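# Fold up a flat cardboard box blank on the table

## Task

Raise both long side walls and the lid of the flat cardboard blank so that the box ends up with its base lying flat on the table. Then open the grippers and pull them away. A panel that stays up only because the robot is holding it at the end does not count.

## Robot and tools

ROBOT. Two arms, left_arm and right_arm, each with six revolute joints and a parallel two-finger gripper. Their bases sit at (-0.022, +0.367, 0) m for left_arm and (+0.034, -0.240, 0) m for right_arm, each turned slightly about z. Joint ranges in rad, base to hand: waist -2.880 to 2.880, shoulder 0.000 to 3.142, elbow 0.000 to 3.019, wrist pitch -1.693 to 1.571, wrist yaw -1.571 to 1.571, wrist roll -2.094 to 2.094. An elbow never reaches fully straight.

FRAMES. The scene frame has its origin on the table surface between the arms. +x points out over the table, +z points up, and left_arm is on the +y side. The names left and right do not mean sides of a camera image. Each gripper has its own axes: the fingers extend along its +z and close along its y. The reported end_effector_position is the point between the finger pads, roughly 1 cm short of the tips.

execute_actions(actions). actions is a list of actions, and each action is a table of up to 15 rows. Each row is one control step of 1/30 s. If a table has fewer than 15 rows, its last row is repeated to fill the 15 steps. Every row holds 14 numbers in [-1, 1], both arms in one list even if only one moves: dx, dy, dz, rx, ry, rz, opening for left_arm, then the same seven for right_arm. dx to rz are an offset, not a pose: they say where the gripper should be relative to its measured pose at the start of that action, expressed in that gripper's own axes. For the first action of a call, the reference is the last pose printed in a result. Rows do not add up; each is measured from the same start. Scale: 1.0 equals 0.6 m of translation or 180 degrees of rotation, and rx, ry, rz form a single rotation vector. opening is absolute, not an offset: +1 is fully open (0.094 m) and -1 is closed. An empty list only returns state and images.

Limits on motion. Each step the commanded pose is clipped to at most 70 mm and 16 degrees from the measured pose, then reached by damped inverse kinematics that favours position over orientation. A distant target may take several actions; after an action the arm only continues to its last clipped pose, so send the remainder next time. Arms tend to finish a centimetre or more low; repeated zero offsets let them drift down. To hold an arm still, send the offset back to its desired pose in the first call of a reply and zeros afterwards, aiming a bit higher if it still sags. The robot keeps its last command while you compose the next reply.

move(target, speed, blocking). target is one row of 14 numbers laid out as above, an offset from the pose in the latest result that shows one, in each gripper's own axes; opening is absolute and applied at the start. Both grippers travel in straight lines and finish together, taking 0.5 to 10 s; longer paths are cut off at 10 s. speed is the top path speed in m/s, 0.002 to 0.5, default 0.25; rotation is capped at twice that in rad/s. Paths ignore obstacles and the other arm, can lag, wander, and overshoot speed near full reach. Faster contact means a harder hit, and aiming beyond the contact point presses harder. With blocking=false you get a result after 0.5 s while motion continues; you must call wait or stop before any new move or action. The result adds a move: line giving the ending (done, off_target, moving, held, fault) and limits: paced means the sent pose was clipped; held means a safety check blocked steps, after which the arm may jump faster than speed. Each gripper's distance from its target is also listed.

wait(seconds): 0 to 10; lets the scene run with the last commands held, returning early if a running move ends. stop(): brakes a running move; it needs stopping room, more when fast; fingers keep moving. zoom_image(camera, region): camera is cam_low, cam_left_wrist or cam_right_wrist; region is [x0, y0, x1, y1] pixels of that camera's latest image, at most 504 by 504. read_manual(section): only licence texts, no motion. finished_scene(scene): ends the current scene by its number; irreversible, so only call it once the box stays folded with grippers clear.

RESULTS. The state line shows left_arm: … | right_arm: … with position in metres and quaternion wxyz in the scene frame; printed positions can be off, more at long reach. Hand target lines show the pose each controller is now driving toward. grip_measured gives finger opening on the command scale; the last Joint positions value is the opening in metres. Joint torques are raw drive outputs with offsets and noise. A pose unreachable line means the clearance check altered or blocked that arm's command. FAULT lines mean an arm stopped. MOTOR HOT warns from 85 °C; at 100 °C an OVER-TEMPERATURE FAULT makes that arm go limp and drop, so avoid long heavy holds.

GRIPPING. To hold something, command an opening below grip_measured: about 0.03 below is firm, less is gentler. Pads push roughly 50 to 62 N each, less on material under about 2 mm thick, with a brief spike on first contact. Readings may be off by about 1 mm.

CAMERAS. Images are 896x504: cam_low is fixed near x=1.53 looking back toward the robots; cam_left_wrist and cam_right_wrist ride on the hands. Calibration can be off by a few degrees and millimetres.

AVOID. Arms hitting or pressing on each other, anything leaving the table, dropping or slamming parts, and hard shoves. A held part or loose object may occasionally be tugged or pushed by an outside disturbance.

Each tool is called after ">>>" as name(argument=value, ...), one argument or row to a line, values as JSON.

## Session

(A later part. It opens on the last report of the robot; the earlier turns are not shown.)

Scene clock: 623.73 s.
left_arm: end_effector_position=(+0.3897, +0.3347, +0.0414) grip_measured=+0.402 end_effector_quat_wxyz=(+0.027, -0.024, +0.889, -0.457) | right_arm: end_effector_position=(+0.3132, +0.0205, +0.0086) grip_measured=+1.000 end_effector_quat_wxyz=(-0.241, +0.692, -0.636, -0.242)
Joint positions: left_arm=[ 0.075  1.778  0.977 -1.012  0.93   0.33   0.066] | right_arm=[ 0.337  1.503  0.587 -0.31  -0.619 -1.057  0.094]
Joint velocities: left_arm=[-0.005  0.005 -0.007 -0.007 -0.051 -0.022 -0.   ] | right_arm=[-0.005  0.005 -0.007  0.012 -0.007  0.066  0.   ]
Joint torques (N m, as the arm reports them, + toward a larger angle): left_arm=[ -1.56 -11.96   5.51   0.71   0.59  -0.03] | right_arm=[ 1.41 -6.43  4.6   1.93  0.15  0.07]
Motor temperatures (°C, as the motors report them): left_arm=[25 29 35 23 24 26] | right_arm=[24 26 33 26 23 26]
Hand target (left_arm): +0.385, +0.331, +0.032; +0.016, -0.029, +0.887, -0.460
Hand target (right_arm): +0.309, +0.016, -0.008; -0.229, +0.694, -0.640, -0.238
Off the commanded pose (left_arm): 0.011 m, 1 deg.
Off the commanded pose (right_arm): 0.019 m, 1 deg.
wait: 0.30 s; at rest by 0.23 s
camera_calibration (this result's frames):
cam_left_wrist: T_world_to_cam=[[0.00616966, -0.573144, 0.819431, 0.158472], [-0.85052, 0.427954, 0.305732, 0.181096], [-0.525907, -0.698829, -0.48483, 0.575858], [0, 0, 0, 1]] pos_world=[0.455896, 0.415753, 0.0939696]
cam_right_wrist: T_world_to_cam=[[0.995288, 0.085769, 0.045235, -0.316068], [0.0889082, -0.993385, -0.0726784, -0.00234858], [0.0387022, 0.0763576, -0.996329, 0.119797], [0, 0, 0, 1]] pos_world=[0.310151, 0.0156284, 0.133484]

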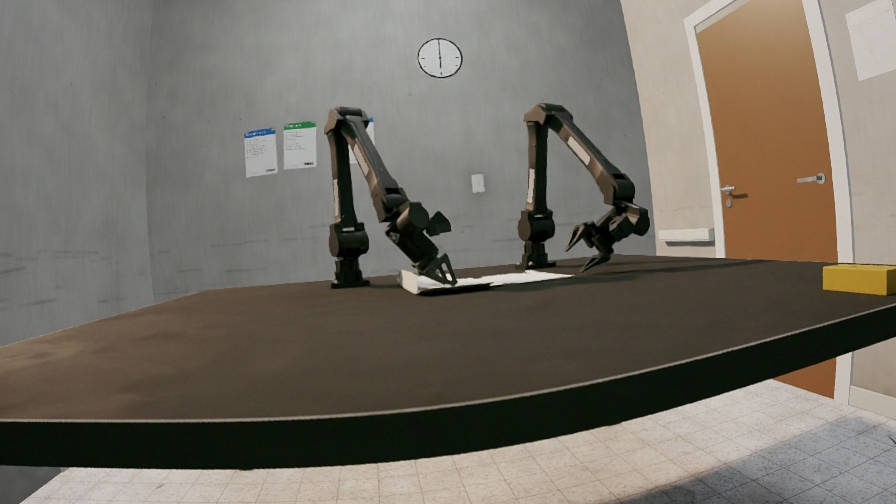

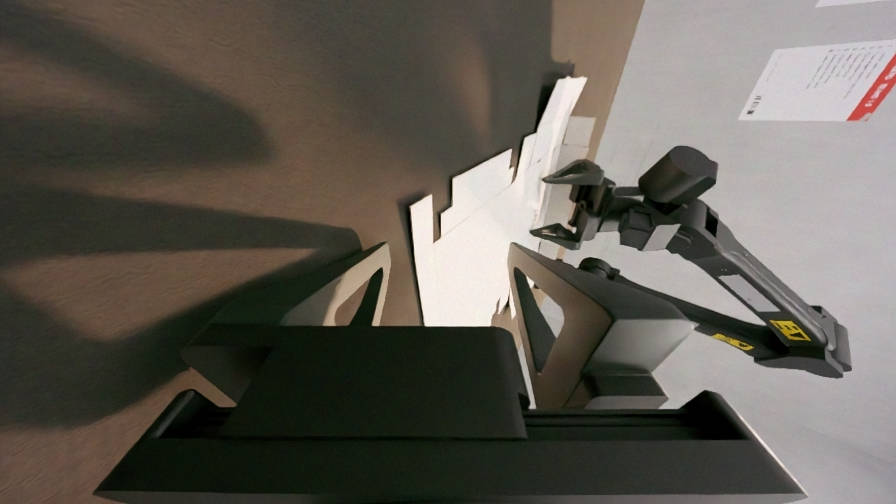

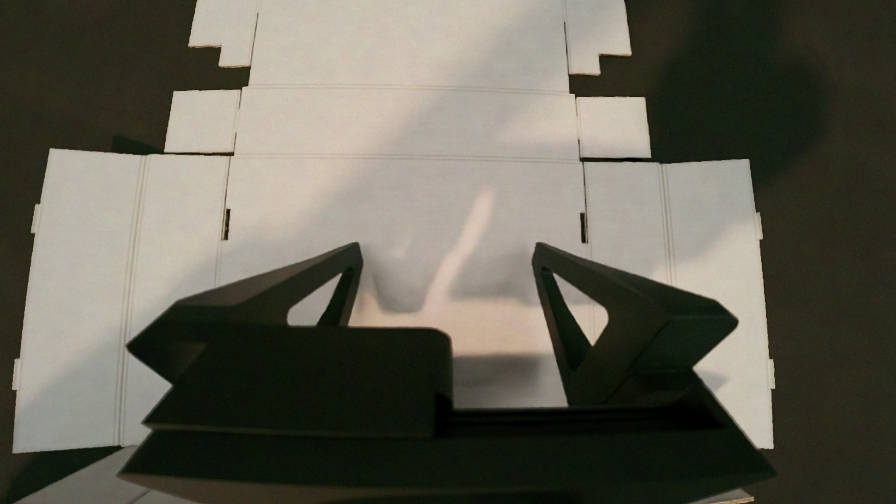

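>>> zoom_image(
  camera="cam_left_wrist",
  region=[340, 180, 480, 330],
)

>>> zoom_image(
  camera="cam_low",
  region=[500, 230, 640, 295],
)

Region (340, 180, 480, 330) of cam_left_wrist's 896x504 image, scaled by 3.360, with more detail than that image has; it fills the left 470 columns of this view, and the rest is white.

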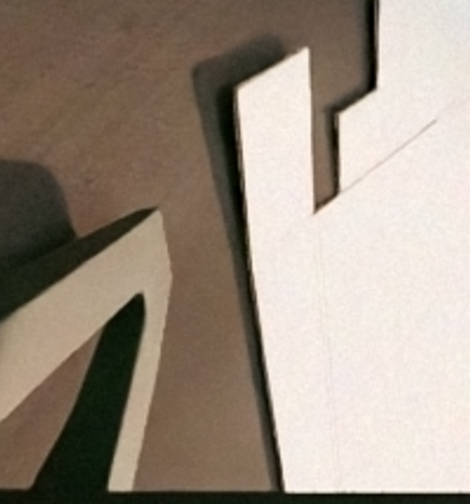

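Region (500, 230, 640, 295) of cam_low's 896x504 image, scaled by 3.600, with more detail than that image has; it fills the top 234 rows of this view, and the rest is white.

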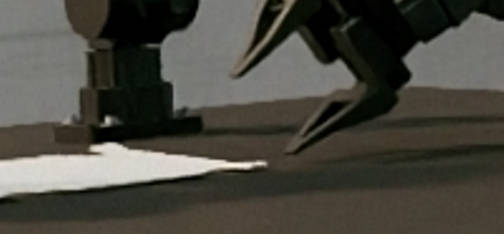

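>>> execute_actions(
  actions=[
    [[0.0073,0.0101,0.0154,0,-0.001,-0.0007,0.4,0.024,0.009,0.018,-0.005,0.007,0.001,1],[0.0061,0.0106,0.0172,0,-0.002,-0.0014,0.4,0.025,0.01,0.019,-0.006,0.008,0.001,1],[0.0049,0.0112,0.0189,0,-0.003,-0.0021,0.4,0.026,0.011,0.02,-0.007,0.009,0.002,1],[0.0036,0.0117,0.0206,0,-0.004,-0.0028,0.4,0.027,0.012,0.022,-0.008,0.011,0.002,1],[0.0024,0.0123,0.0224,0,-0.005,-0.0035,0.4,0.028,0.013,0.023,-0.009,0.012,0.002,1],[0.0012,0.0128,0.0241,0,-0.006,-0.0042,0.4,0.029,0.014,0.024,-0.01,0.013,0.003,1],[0,0.0134,0.0258,0,-0.007,-0.0049,0.4,0.03,0.015,0.026,-0.011,0.015,0.003,1],[-0.0012,0.0139,0.0276,0,-0.008,-0.0057,0.4,0.031,0.016,0.027,-0.012,0.016,0.003,1],[-0.0024,0.0145,0.0293,0,-0.009,-0.0064,0.4,0.032,0.017,0.028,-0.013,0.017,0.004,1],[-0.0036,0.015,0.031,0,-0.01,-0.0071,0.4,0.032,0.018,0.029,-0.013,0.018,0.004,1],[-0.0048,0.0156,0.0328,0,-0.011,-0.0078,0.4,0.032,0.018,0.029,-0.013,0.018,0.004,1],[-0.0061,0.0161,0.0345,0,-0.012,-0.0085,0.4,0.032,0.018,0.029,-0.013,0.018,0.004,1],[-0.0073,0.0167,0.0362,0,-0.013,-0.0092,0.4,0.032,0.018,0.029,-0.013,0.018,0.004,1],[-0.0085,0.0172,0.038,0,-0.014,-0.0099,0.4,0.032,0.018,0.029,-0.013,0.018,0.004,1],[-0.0097,0.0178,0.0397,0,-0.0148,-0.0106,0.4,0.032,0.018,0.029,-0.013,0.018,0.004,1]],
  ],
)

>>> wait(
  seconds=0.25,
)

>>> zoom_image(
  camera="cam_left_wrist",
  region=[340, 180, 480, 330],
)

Scene clock: 664.47 s.
left_arm: end_effector_position=(+0.4013, +0.3308, +0.0340) grip_measured=+0.401 end_effector_quat_wxyz=(+0.054, -0.039, +0.885, -0.461) | right_arm: end_effector_position=(+0.3127, +0.0204, +0.0076) grip_measured=+1.000 end_effector_quat_wxyz=(-0.240, +0.692, -0.636, -0.242)
Joint positions: left_arm=[ 0.065  1.778  0.947 -0.871  0.96   0.234  0.066] | right_arm=[ 0.338  1.505  0.587 -0.31  -0.617 -1.057  0.094]
Joint velocities: left_arm=[-0.034  0.005 -0.027  0.266  0.022 -0.242 -0.001] | right_arm=[-0.005 -0.005 -0.007 -0.017  0.037  0.007  0.   ]
Joint torques (N m, as the arm reports them, + toward a larger angle): left_arm=[ -1.7  -12.32   4.81   1.24  -0.17   0.  ] | right_arm=[ 2.41 -5.13  5.09  0.83  0.94  0.  ]
Motor temperatures (°C, as the motors report them): left_arm=[25 29 33 23 24 26] | right_arm=[24 26 30 26 23 26]
Hand target (left_arm): +0.397, +0.322, +0.020; +0.039, -0.049, +0.887, -0.458
Hand target (right_arm): +0.302, +0.015, -0.015; -0.207, +0.700, -0.641, -0.237
Off the commanded pose (left_arm): 0.018 m, 2 deg.
Off the commanded pose (right_arm): 0.027 m, 4 deg.
camera_calibration (this result's frames):
cam_left_wrist: T_world_to_cam=[[0.00590993, -0.564777, 0.825223, 0.159295], [-0.881982, 0.385952, 0.270459, 0.222598], [-0.471246, -0.72943, -0.495842, 0.564192], [0, 0, 0, 1]] pos_world=[0.461259, 0.415592, 0.0880923]
cam_right_wrist: T_world_to_cam=[[0.995333, 0.0860957, 0.0435886, -0.315535], [0.0890143, -0.993557, -0.0701517, -0.00250901], [0.037268, 0.0737043, -0.996584, 0.119374], [0, 0, 0, 1]] pos_world=[0.309837, 0.015875, 0.132544]

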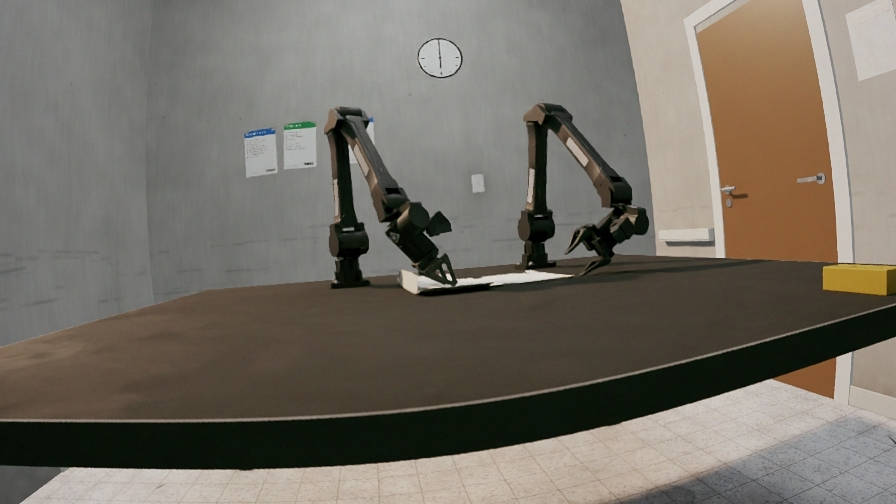

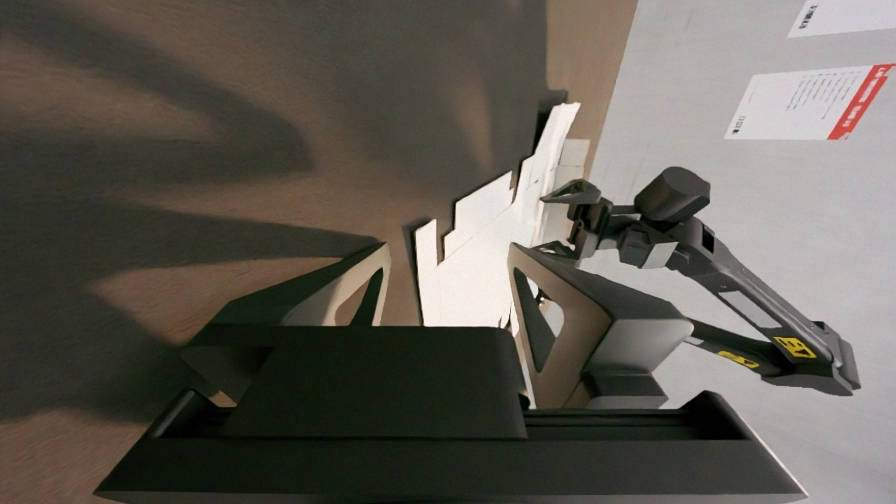

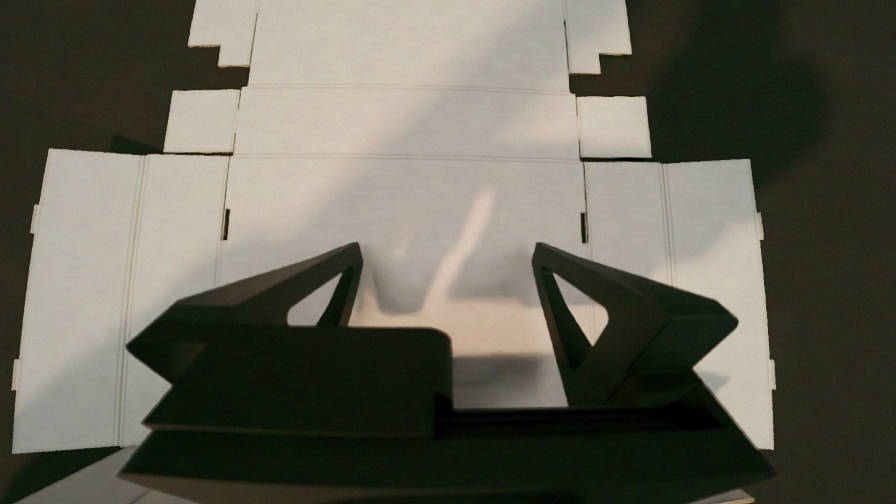

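Scene clock: 664.73 s.
left_arm: end_effector_position=(+0.4041, +0.3297, +0.0340) grip_measured=+0.401 end_effector_quat_wxyz=(+0.054, -0.047, +0.884, -0.462) | right_arm: end_effector_position=(+0.3127, +0.0204, +0.0076) grip_measured=+1.000 end_effector_quat_wxyz=(-0.240, +0.692, -0.636, -0.242)
Joint positions: left_arm=[ 0.062  1.778  0.947 -0.853  0.964  0.202  0.066] | right_arm=[ 0.338  1.505  0.587 -0.31  -0.617 -1.057  0.094]
Joint velocities: left_arm=[ 0.005 -0.015 -0.012  0.007 -0.022 -0.007  0.   ] | right_arm=[-0.015 -0.015  0.002  0.012 -0.007 -0.022  0.   ]
Joint torques (N m, as the arm reports them, + toward a larger angle): left_arm=[ -2.01 -11.23   4.64   1.31  -0.17  -0.01] | right_arm=[ 2.39 -5.16  5.1   0.84  0.94 -0.01]
Motor temperatures (°C, as the motors report them): left_arm=[25 29 33 23 24 26] | right_arm=[24 26 30 26 23 26]
Hand target (left_arm): +0.397, +0.322, +0.020; +0.039, -0.049, +0.887, -0.458
Hand target (right_arm): +0.302, +0.015, -0.015; -0.207, +0.700, -0.641, -0.237
Off the commanded pose (left_arm): 0.018 m, 2 deg.
Off the commanded pose (right_arm): 0.027 m, 4 deg.
wait: 0.27 s; no rest
camera_calibration (this result's frames):
cam_left_wrist: T_world_to_cam=[[0.0208347, -0.561894, 0.826946, 0.151636], [-0.885515, 0.373617, 0.276176, 0.230787], [-0.464143, -0.738028, -0.489782, 0.564514], [0, 0, 0, 1]] pos_world=[0.463221, 0.415604, 0.0873559]
cam_right_wrist: T_world_to_cam=[[0.995333, 0.0860957, 0.0435886, -0.315535], [0.0890143, -0.993557, -0.0701517, -0.00250901], [0.037268, 0.0737043, -0.996584, 0.119374], [0, 0, 0, 1]] pos_world=[0.309837, 0.015875, 0.132544]

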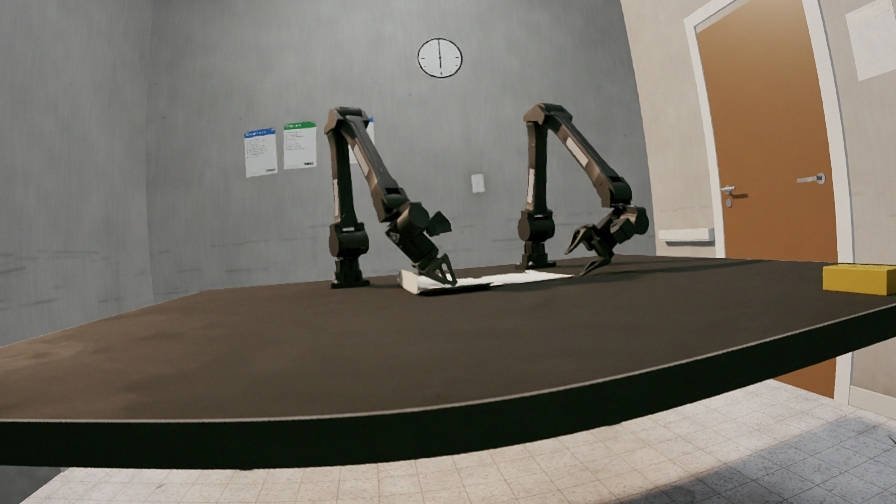

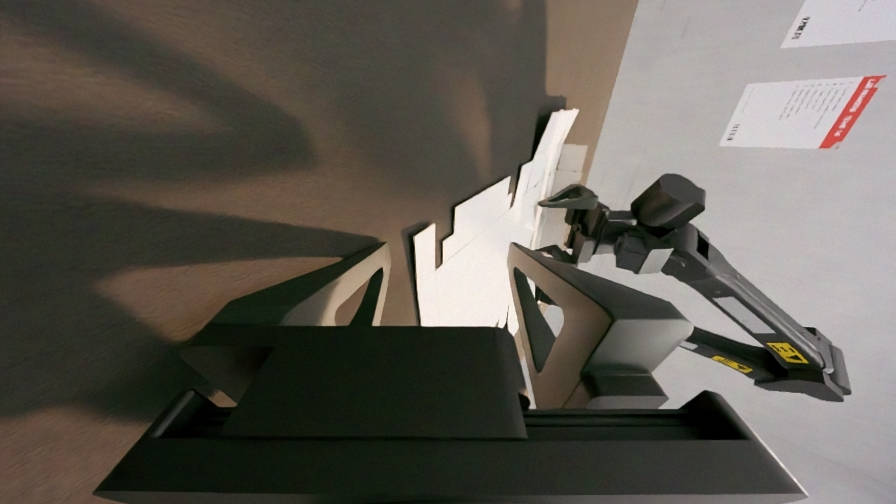

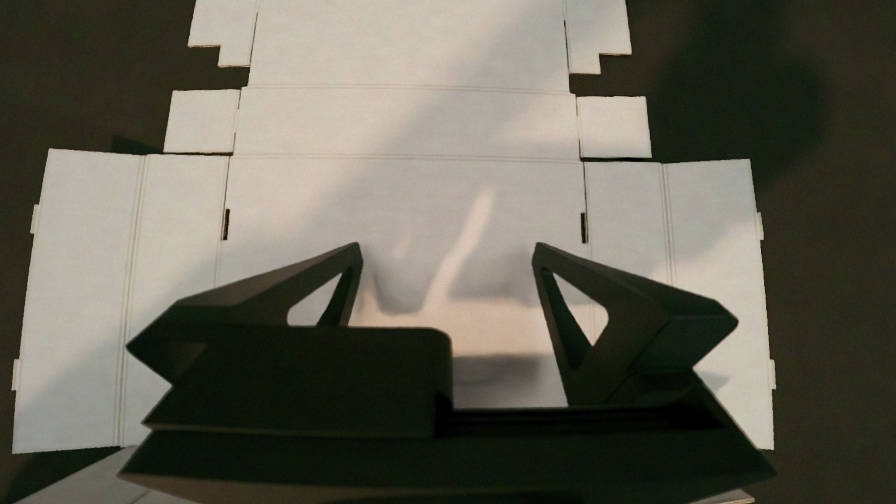

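Region (340, 180, 480, 330) of cam_left_wrist's 896x504 image, scaled by 3.360, with more detail than that image has; it fills the left 470 columns of this view, and the rest is white.

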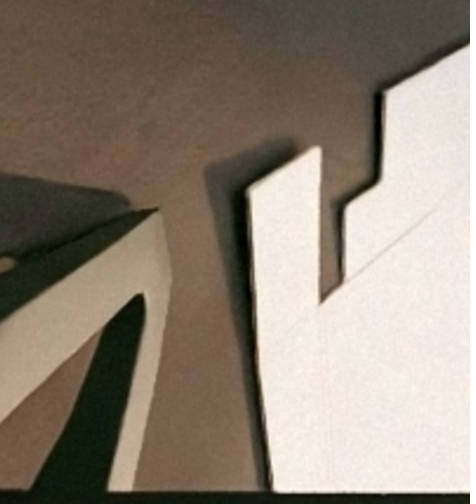

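>>> execute_actions(
  actions=[],
)

Scene clock: 678.53 s.
left_arm: end_effector_position=(+0.4043, +0.3298, +0.0340) grip_measured=+0.401 end_effector_quat_wxyz=(+0.053, -0.050, +0.884, -0.462) | right_arm: end_effector_position=(+0.3127, +0.0204, +0.0076) grip_measured=+1.000 end_effector_quat_wxyz=(-0.240, +0.692, -0.636, -0.242)
Joint positions: left_arm=[ 0.062  1.778  0.947 -0.852  0.964  0.196  0.066] | right_arm=[ 0.338  1.505  0.587 -0.31  -0.617 -1.057  0.094]
Joint velocities: left_arm=[-0.005  0.005 -0.002 -0.012 -0.066  0.022 -0.   ] | right_arm=[ 0.005 -0.005  0.007  0.017 -0.051  0.022  0.   ]
Joint torques (N m, as the arm reports them, + toward a larger angle): left_arm=[ -2.36 -11.28   4.71   1.35  -0.19  -0.02] | right_arm=[ 2.41 -5.11  5.1   0.84  0.94 -0.01]
Motor temperatures (°C, as the motors report them): left_arm=[25 29 32 23 24 26] | right_arm=[24 26 30 26 23 26]
Hand target (left_arm): +0.397, +0.322, +0.020; +0.039, -0.049, +0.887, -0.458
Hand target (right_arm): +0.302, +0.015, -0.015; -0.207, +0.700, -0.641, -0.237
Off the commanded pose (left_arm): 0.018 m, 2 deg.
Off the commanded pose (right_arm): 0.027 m, 4 deg.
camera_calibration (this result's frames):
cam_left_wrist: T_world_to_cam=[[0.0259586, -0.56134, 0.827178, 0.149415], [-0.885735, 0.370711, 0.279368, 0.231882], [-0.463465, -0.739913, -0.487575, 0.564899], [0, 0, 0, 1]] pos_world=[0.463318, 0.415887, 0.0870571]
cam_right_wrist: T_world_to_cam=[[0.995333, 0.0860957, 0.0435886, -0.315535], [0.0890143, -0.993557, -0.0701517, -0.00250901], [0.037268, 0.0737043, -0.996584, 0.119374], [0, 0, 0, 1]] pos_world=[0.309837, 0.015875, 0.132544]

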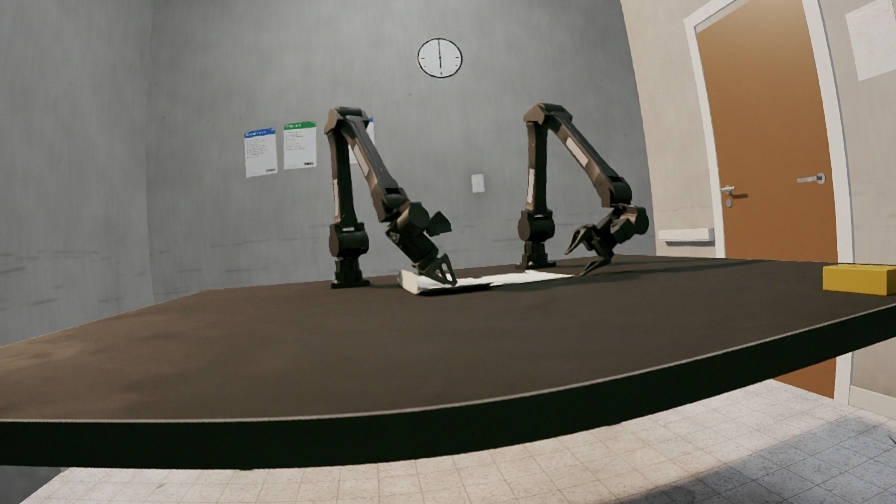

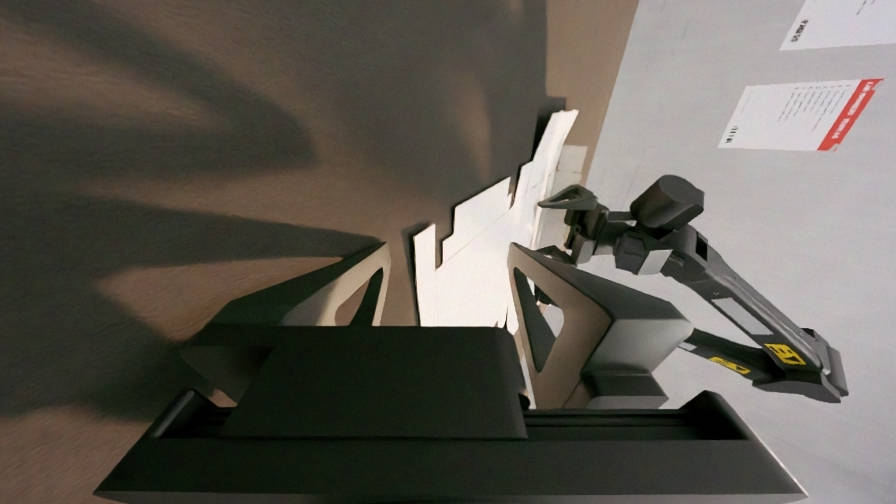

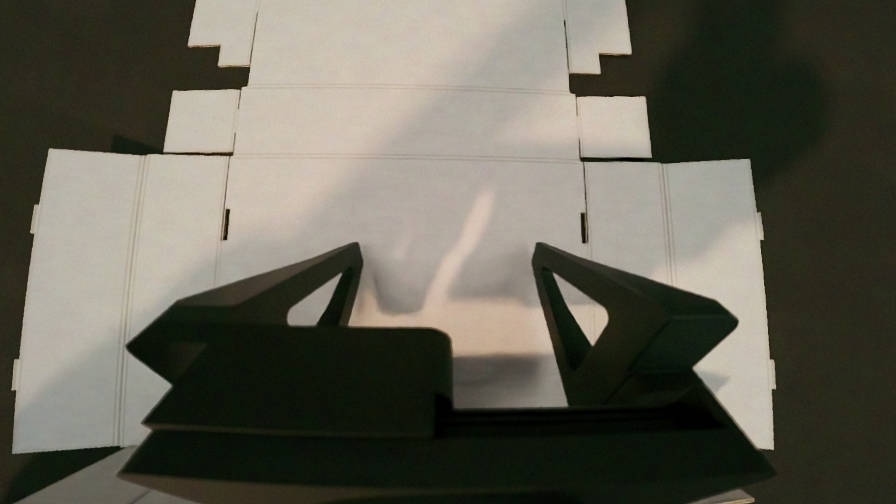

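>>> execute_actions(
  actions=[
    [[0.0153,0.0108,0.0241,-0.0036,0.008,-0.0034,0.4,0.03,0.017,0.027,-0.012,0.017,0.004,1],[0.0157,0.0092,0.0261,-0.0036,0.008,-0.0034,0.4,0.03,0.017,0.027,-0.012,0.017,0.004,1],[0.016,0.0077,0.028,-0.0036,0.008,-0.0034,0.4,0.03,0.017,0.027,-0.012,0.017,0.004,1],[0.0163,0.0061,0.03,-0.0036,0.008,-0.0034,0.4,0.03,0.017,0.027,-0.012,0.017,0.004,1],[0.0167,0.0046,0.032,-0.0036,0.008,-0.0034,0.4,0.03,0.017,0.027,-0.012,0.017,0.004,1],[0.017,0.003,0.034,-0.0036,0.008,-0.0034,0.4,0.03,0.017,0.027,-0.012,0.017,0.004,1],[0.0173,0.0015,0.0359,-0.0036,0.008,-0.0034,0.4,0.03,0.017,0.027,-0.012,0.017,0.004,1],[0.0177,-0.0001,0.0379,-0.0036,0.008,-0.0034,0.4,0.03,0.017,0.027,-0.012,0.017,0.004,1],[0.018,-0.0017,0.0399,-0.0036,0.008,-0.0034,0.4,0.03,0.017,0.027,-0.012,0.017,0.004,1],[0.0183,-0.0032,0.0419,-0.0036,0.008,-0.0034,0.4,0.03,0.017,0.027,-0.012,0.017,0.004,1],[0.0187,-0.0048,0.0438,-0.0036,0.008,-0.0034,0.4,0.03,0.017,0.027,-0.012,0.017,0.004,1],[0.019,-0.0063,0.0458,-0.0036,0.008,-0.0034,0.4,0.03,0.017,0.027,-0.012,0.017,0.004,1]],
    [[0.0133,0.0108,0.0241,-0.0036,0.008,-0.0034,0.4,0.03,0.017,0.027,-0.012,0.017,0.004,1],[0.0137,0.0092,0.0261,-0.0036,0.008,-0.0034,0.4,0.03,0.017,0.027,-0.012,0.017,0.004,1],[0.014,0.0077,0.028,-0.0036,0.008,-0.0034,0.4,0.03,0.017,0.027,-0.012,0.017,0.004,1],[0.0143,0.0061,0.03,-0.0036,0.008,-0.0034,0.4,0.03,0.017,0.027,-0.012,0.017,0.004,1],[0.0147,0.0046,0.032,-0.0036,0.008,-0.0034,0.4,0.03,0.017,0.027,-0.012,0.017,0.004,1],[0.015,0.003,0.034,-0.0036,0.008,-0.0034,0.4,0.03,0.017,0.027,-0.012,0.017,0.004,1],[0.0153,0.0015,0.0359,-0.0036,0.008,-0.0034,0.4,0.03,0.017,0.027,-0.012,0.017,0.004,1],[0.0157,-0.0001,0.0379,-0.0036,0.008,-0.0034,0.4,0.03,0.017,0.027,-0.012,0.017,0.004,1],[0.016,-0.0017,0.0399,-0.0036,0.008,-0.0034,0.4,0.03,0.017,0.027,-0.012,0.017,0.004,1],[0.0163,-0.0032,0.0419,-0.0036,0.008,-0.0034,0.4,0.03,0.017,0.027,-0.012,0.017,0.004,1],[0.0167,-0.0048,0.0438,-0.0036,0.008,-0.0034,0.4,0.03,0.017,0.027,-0.012,0.017,0.004,1],[0.017,-0.0063,0.0458,-0.0036,0.008,-0.0034,0.4,0.03,0.017,0.027,-0.012,0.017,0.004,1]],
  ],
)

Scene clock: 713.80 s.
left_arm: end_effector_position=(+0.4129, +0.2991, +0.0339) grip_measured=+0.401 end_effector_quat_wxyz=(+0.066, -0.036, +0.884, -0.462) | right_arm: end_effector_position=(+0.3128, +0.0203, +0.0075) grip_measured=+1.000 end_effector_quat_wxyz=(-0.239, +0.691, -0.638, -0.242)
Joint positions: left_arm=[-0.014  1.76   0.92  -0.716  0.97   0.084  0.066] | right_arm=[ 0.338  1.505  0.587 -0.31  -0.616 -1.053  0.094]
Joint velocities: left_arm=[-0.063 -0.015 -0.017  0.046 -0.007 -0.125 -0.   ] | right_arm=[-0.015 -0.015 -0.012  0.002  0.037 -0.081  0.   ]
Joint torques (N m, as the arm reports them, + toward a larger angle): left_arm=[ -2.31 -11.76   4.16   1.24  -0.24  -0.06] | right_arm=[ 2.38 -5.35  5.08  0.84  0.93  0.  ]
Motor temperatures (°C, as the motors report them): left_arm=[25 29 32 23 24 26] | right_arm=[24 26 30 26 23 26]
Hand target (left_arm): +0.401, +0.289, +0.021; +0.046, -0.042, +0.887, -0.457
Hand target (right_arm): +0.302, +0.015, -0.015; -0.208, +0.699, -0.642, -0.236
Off the commanded pose (left_arm): 0.020 m, 3 deg.
Off the commanded pose (right_arm): 0.026 m, 4 deg.
camera_calibration (this result's frames):
cam_left_wrist: T_world_to_cam=[[-0.0098249, -0.564791, 0.825175, 0.14797], [-0.890291, 0.380667, 0.249948, 0.250813], [-0.455286, -0.732191, -0.506569, 0.541074], [0, 0, 0, 1]] pos_world=[0.471093, 0.384265, 0.0892995]
cam_right_wrist: T_world_to_cam=[[0.995692, 0.0829538, 0.0414343, -0.315629], [0.0856995, -0.993888, -0.0695928, -0.00156307], [0.035408, 0.0728439, -0.996715, 0.119907], [0, 0, 0, 1]] pos_world=[0.310158, 0.0158946, 0.132482]

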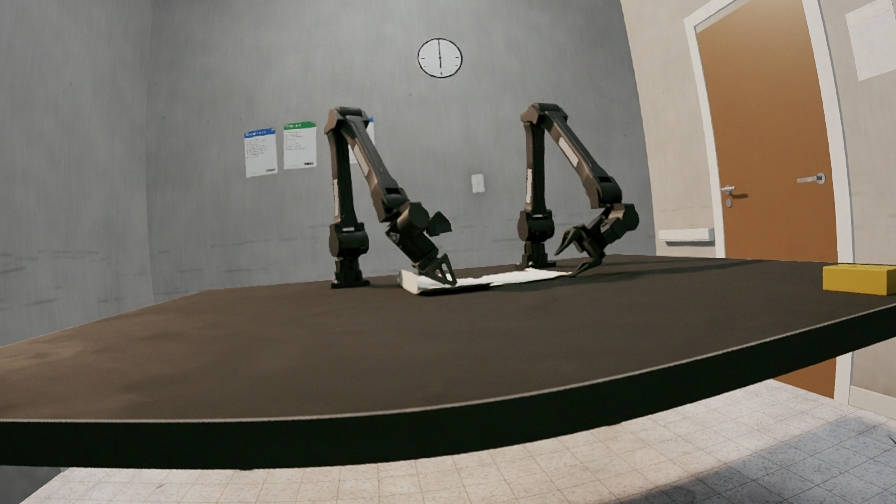

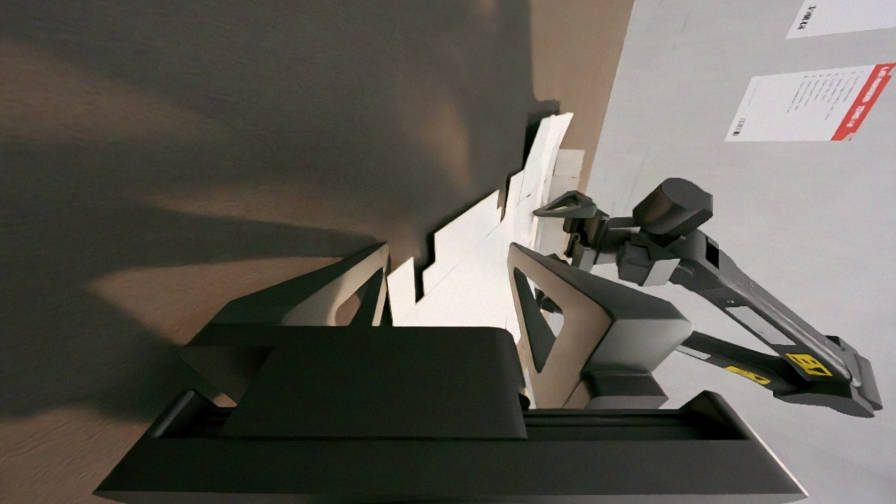

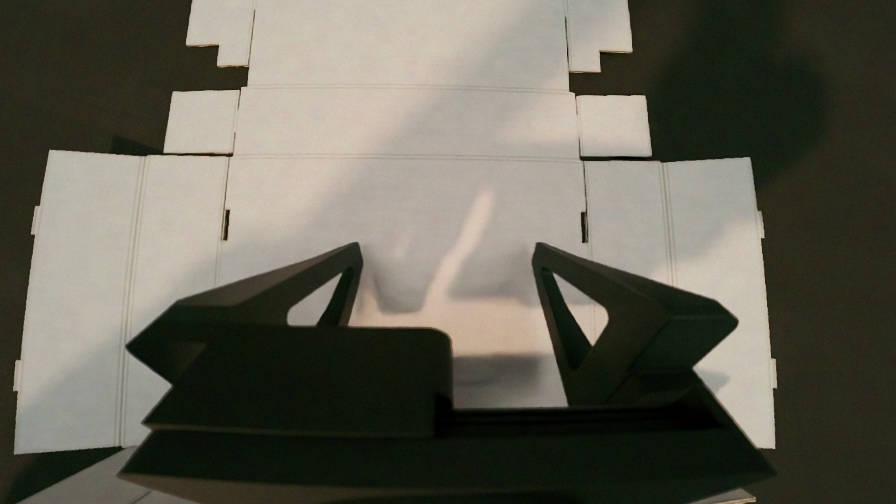

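>>> zoom_image(
  camera="cam_left_wrist",
  region=[330, 190, 530, 340],
)

>>> zoom_image(
  camera="cam_low",
  region=[520, 220, 660, 300],
)

Region (330, 190, 530, 340) of cam_left_wrist's 896x504 image, scaled by 2.520, with more detail than that image has; it fills the top 378 rows of this view, and the rest is white.

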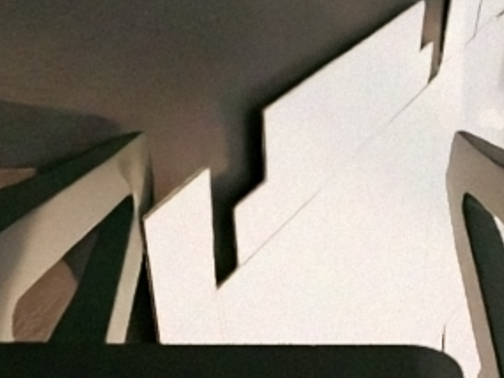

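Region (520, 220, 660, 300) of cam_low's 896x504 image, scaled by 3.600, with more detail than that image has; it fills the top 288 rows of this view, and the rest is white.

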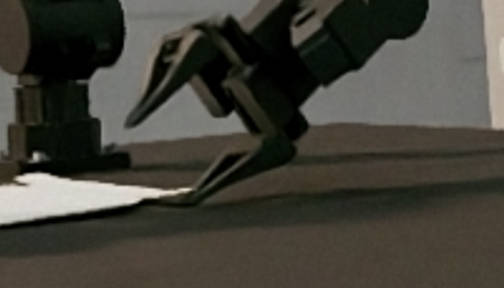

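>>> execute_actions(
  actions=[
    [[0.027,0.008,0.0226,-0.004,0.011,-0.012,0.4,0.03,0.017,0.027,-0.012,0.017,0.004,1],[0.0304,0.0076,0.0224,-0.004,0.011,-0.012,0.4,0.03,0.017,0.027,-0.012,0.017,0.004,1],[0.0337,0.0072,0.0223,-0.004,0.011,-0.013,0.4,0.03,0.017,0.027,-0.012,0.017,0.004,1],[0.0371,0.0069,0.0221,-0.004,0.011,-0.013,0.4,0.03,0.017,0.027,-0.012,0.017,0.004,1],[0.0404,0.0065,0.0219,-0.004,0.011,-0.014,0.4,0.03,0.017,0.027,-0.012,0.017,0.004,1],[0.0438,0.0062,0.0217,-0.004,0.011,-0.014,0.4,0.03,0.017,0.027,-0.012,0.017,0.004,1],[0.0471,0.0058,0.0215,-0.004,0.011,-0.015,0.4,0.03,0.017,0.027,-0.012,0.017,0.004,1],[0.0504,0.0054,0.0214,-0.004,0.011,-0.015,0.4,0.03,0.017,0.027,-0.012,0.017,0.004,1],[0.0538,0.0051,0.0212,-0.004,0.011,-0.015,0.4,0.03,0.017,0.027,-0.012,0.017,0.004,1],[0.0571,0.0047,0.021,-0.004,0.011,-0.015,0.4,0.03,0.017,0.027,-0.012,0.017,0.004,1],[0.0605,0.0044,0.0208,-0.004,0.011,-0.015,0.4,0.03,0.017,0.027,-0.012,0.017,0.004,1],[0.0638,0.004,0.0207,-0.004,0.011,-0.015,0.4,0.03,0.017,0.027,-0.012,0.017,0.004,1],[0.0672,0.0037,0.0205,-0.004,0.011,-0.015,0.4,0.03,0.017,0.027,-0.012,0.017,0.004,1],[0.0705,0.0033,0.0203,-0.004,0.011,-0.015,0.4,0.03,0.017,0.027,-0.012,0.017,0.004,1]],
  ],
)

>>> wait(
  seconds=0.3,
)

Scene clock: 732.57 s.
left_arm: end_effector_position=(+0.3892, +0.2937, +0.0338) grip_measured=+0.401 end_effector_quat_wxyz=(+0.062, -0.042, +0.884, -0.462) | right_arm: end_effector_position=(+0.3128, +0.0203, +0.0075) grip_measured=+1.000 end_effector_quat_wxyz=(-0.239, +0.691, -0.638, -0.242)
Joint positions: left_arm=[-0.017  1.714  0.849 -0.692  0.97   0.069  0.066] | right_arm=[ 0.338  1.505  0.587 -0.31  -0.616 -1.051  0.094]
Joint velocities: left_arm=[-0.005 -0.103 -0.139  0.027 -0.007 -0.022 -0.   ] | right_arm=[-0.005 -0.005  0.002 -0.007  0.007 -0.051  0.   ]
Joint torques (N m, as the arm reports them, + toward a larger angle): left_arm=[ -2.05 -11.21   4.     0.93  -0.27  -0.05] | right_arm=[ 2.44 -5.32  5.08  0.85  0.93  0.  ]
Motor temperatures (°C, as the motors report them): left_arm=[25 29 32 23 24 26] | right_arm=[24 26 30 26 24 26]
Hand target (left_arm): +0.373, +0.286, +0.022; +0.040, -0.049, +0.887, -0.458
Hand target (right_arm): +0.302, +0.015, -0.015; -0.207, +0.698, -0.643, -0.236
Off the commanded pose (left_arm): 0.022 m, 3 deg.
Off the commanded pose (right_arm): 0.026 m, 4 deg.
camera_calibration (this result's frames):
cam_left_wrist: T_world_to_cam=[[0.00386331, -0.562575, 0.826737, 0.138683], [-0.889258, 0.376214, 0.26016, 0.23231], [-0.457389, -0.736188, -0.498821, 0.528012], [0, 0, 0, 1]] pos_world=[0.447554, 0.379338, 0.0882908]
cam_right_wrist: T_world_to_cam=[[0.995832, 0.0816728, 0.040602, -0.315672], [0.0843501, -0.994023, -0.0693017, -0.00118697], [0.0346992, 0.0724376, -0.996769, 0.120103], [0, 0, 0, 1]] pos_world=[0.310289, 0.015902, 0.13245]

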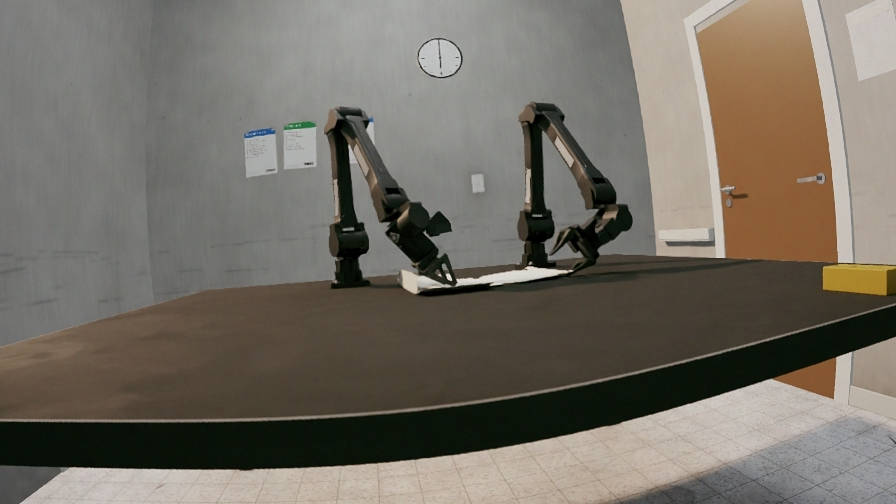

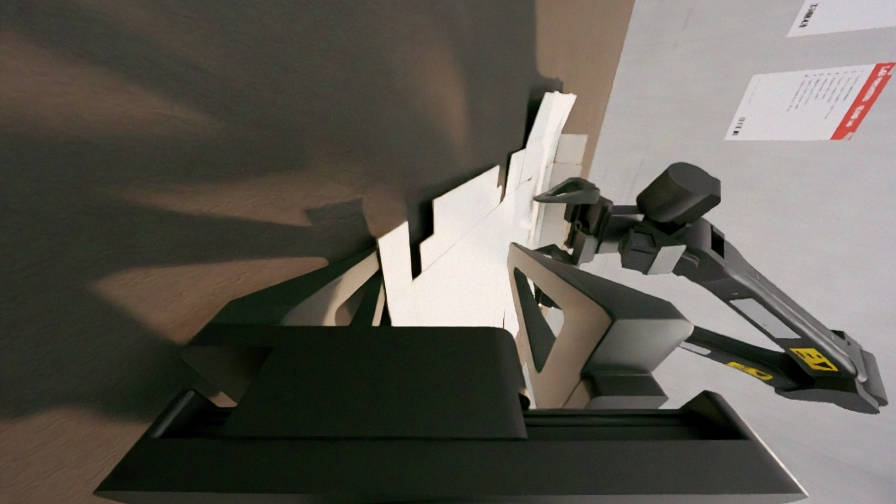

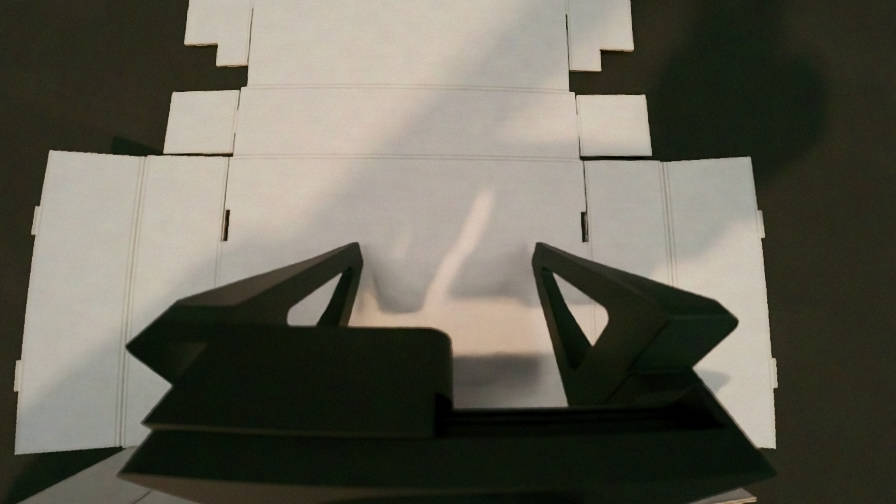

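Scene clock: 732.87 s.
left_arm: end_effector_position=(+0.3864, +0.2932, +0.0337) grip_measured=+0.401 end_effector_quat_wxyz=(+0.061, -0.043, +0.884, -0.462) | right_arm: end_effector_position=(+0.3128, +0.0203, +0.0075) grip_measured=+1.000 end_effector_quat_wxyz=(-0.239, +0.691, -0.638, -0.242)
Joint positions: left_arm=[-0.017  1.709  0.841 -0.691  0.97   0.068  0.066] | right_arm=[ 0.338  1.505  0.587 -0.31  -0.616 -1.051  0.094]
Joint velocities: left_arm=[-0.005  0.005  0.002 -0.002 -0.022  0.022 -0.   ] | right_arm=[-0.015  0.005  0.012  0.002  0.066 -0.051  0.   ]
Joint torques (N m, as the arm reports them, + toward a larger angle): left_arm=[ -2.55 -11.13   3.97   0.96  -0.25  -0.11] | right_arm=[ 2.42 -5.37  5.08  0.86  0.93  0.  ]
Motor temperatures (°C, as the motors report them): left_arm=[25 29 32 23 24 26] | right_arm=[24 26 30 26 24 26]
Hand target (left_arm): +0.373, +0.286, +0.022; +0.040, -0.049, +0.887, -0.458
Hand target (right_arm): +0.302, +0.015, -0.015; -0.207, +0.698, -0.643, -0.236
Off the commanded pose (left_arm): 0.020 m, 3 deg.
Off the commanded pose (right_arm): 0.026 m, 4 deg.
wait: 0.30 s; at rest by 0.20 s
camera_calibration (this result's frames):
cam_left_wrist: T_world_to_cam=[[0.00648311, -0.562159, 0.827004, 0.137374], [-0.888669, 0.375961, 0.262528, 0.229797], [-0.458503, -0.736635, -0.497136, 0.526824], [0, 0, 0, 1]] pos_world=[0.444873, 0.378908, 0.0879664]
cam_right_wrist: T_world_to_cam=[[0.995832, 0.0816728, 0.040602, -0.315672], [0.0843501, -0.994023, -0.0693017, -0.00118697], [0.0346992, 0.0724376, -0.996769, 0.120103], [0, 0, 0, 1]] pos_world=[0.310289, 0.015902, 0.13245]

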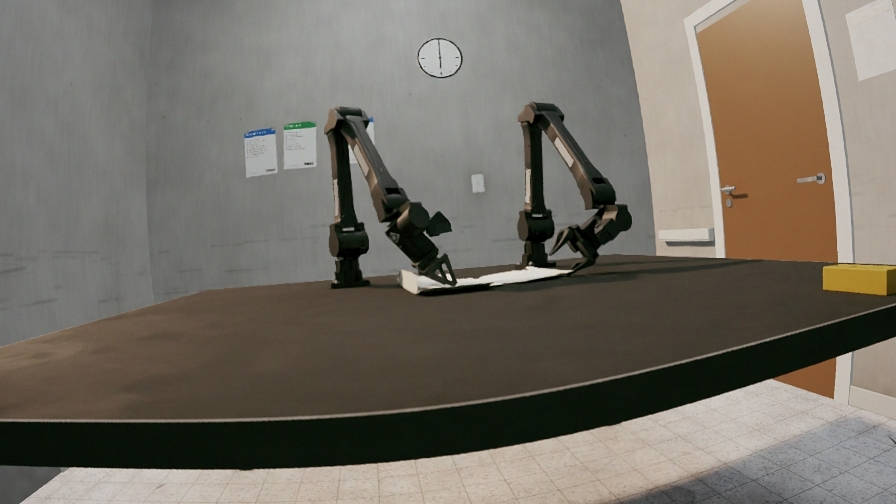

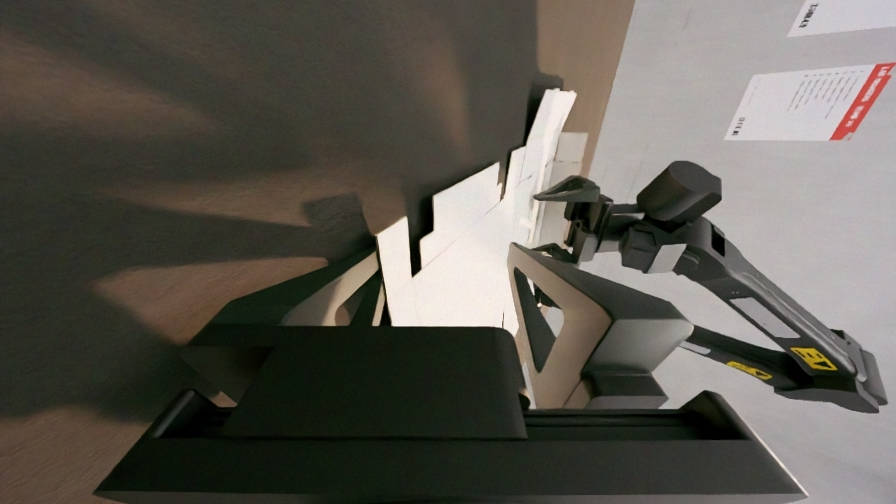

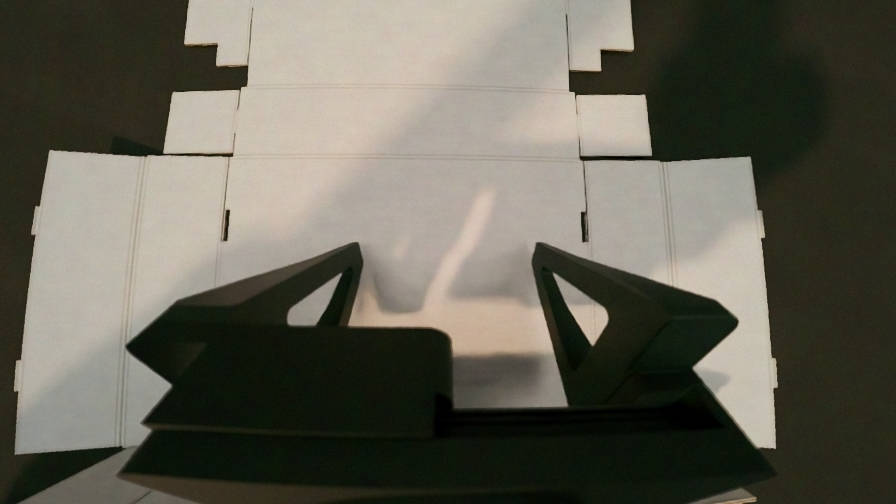

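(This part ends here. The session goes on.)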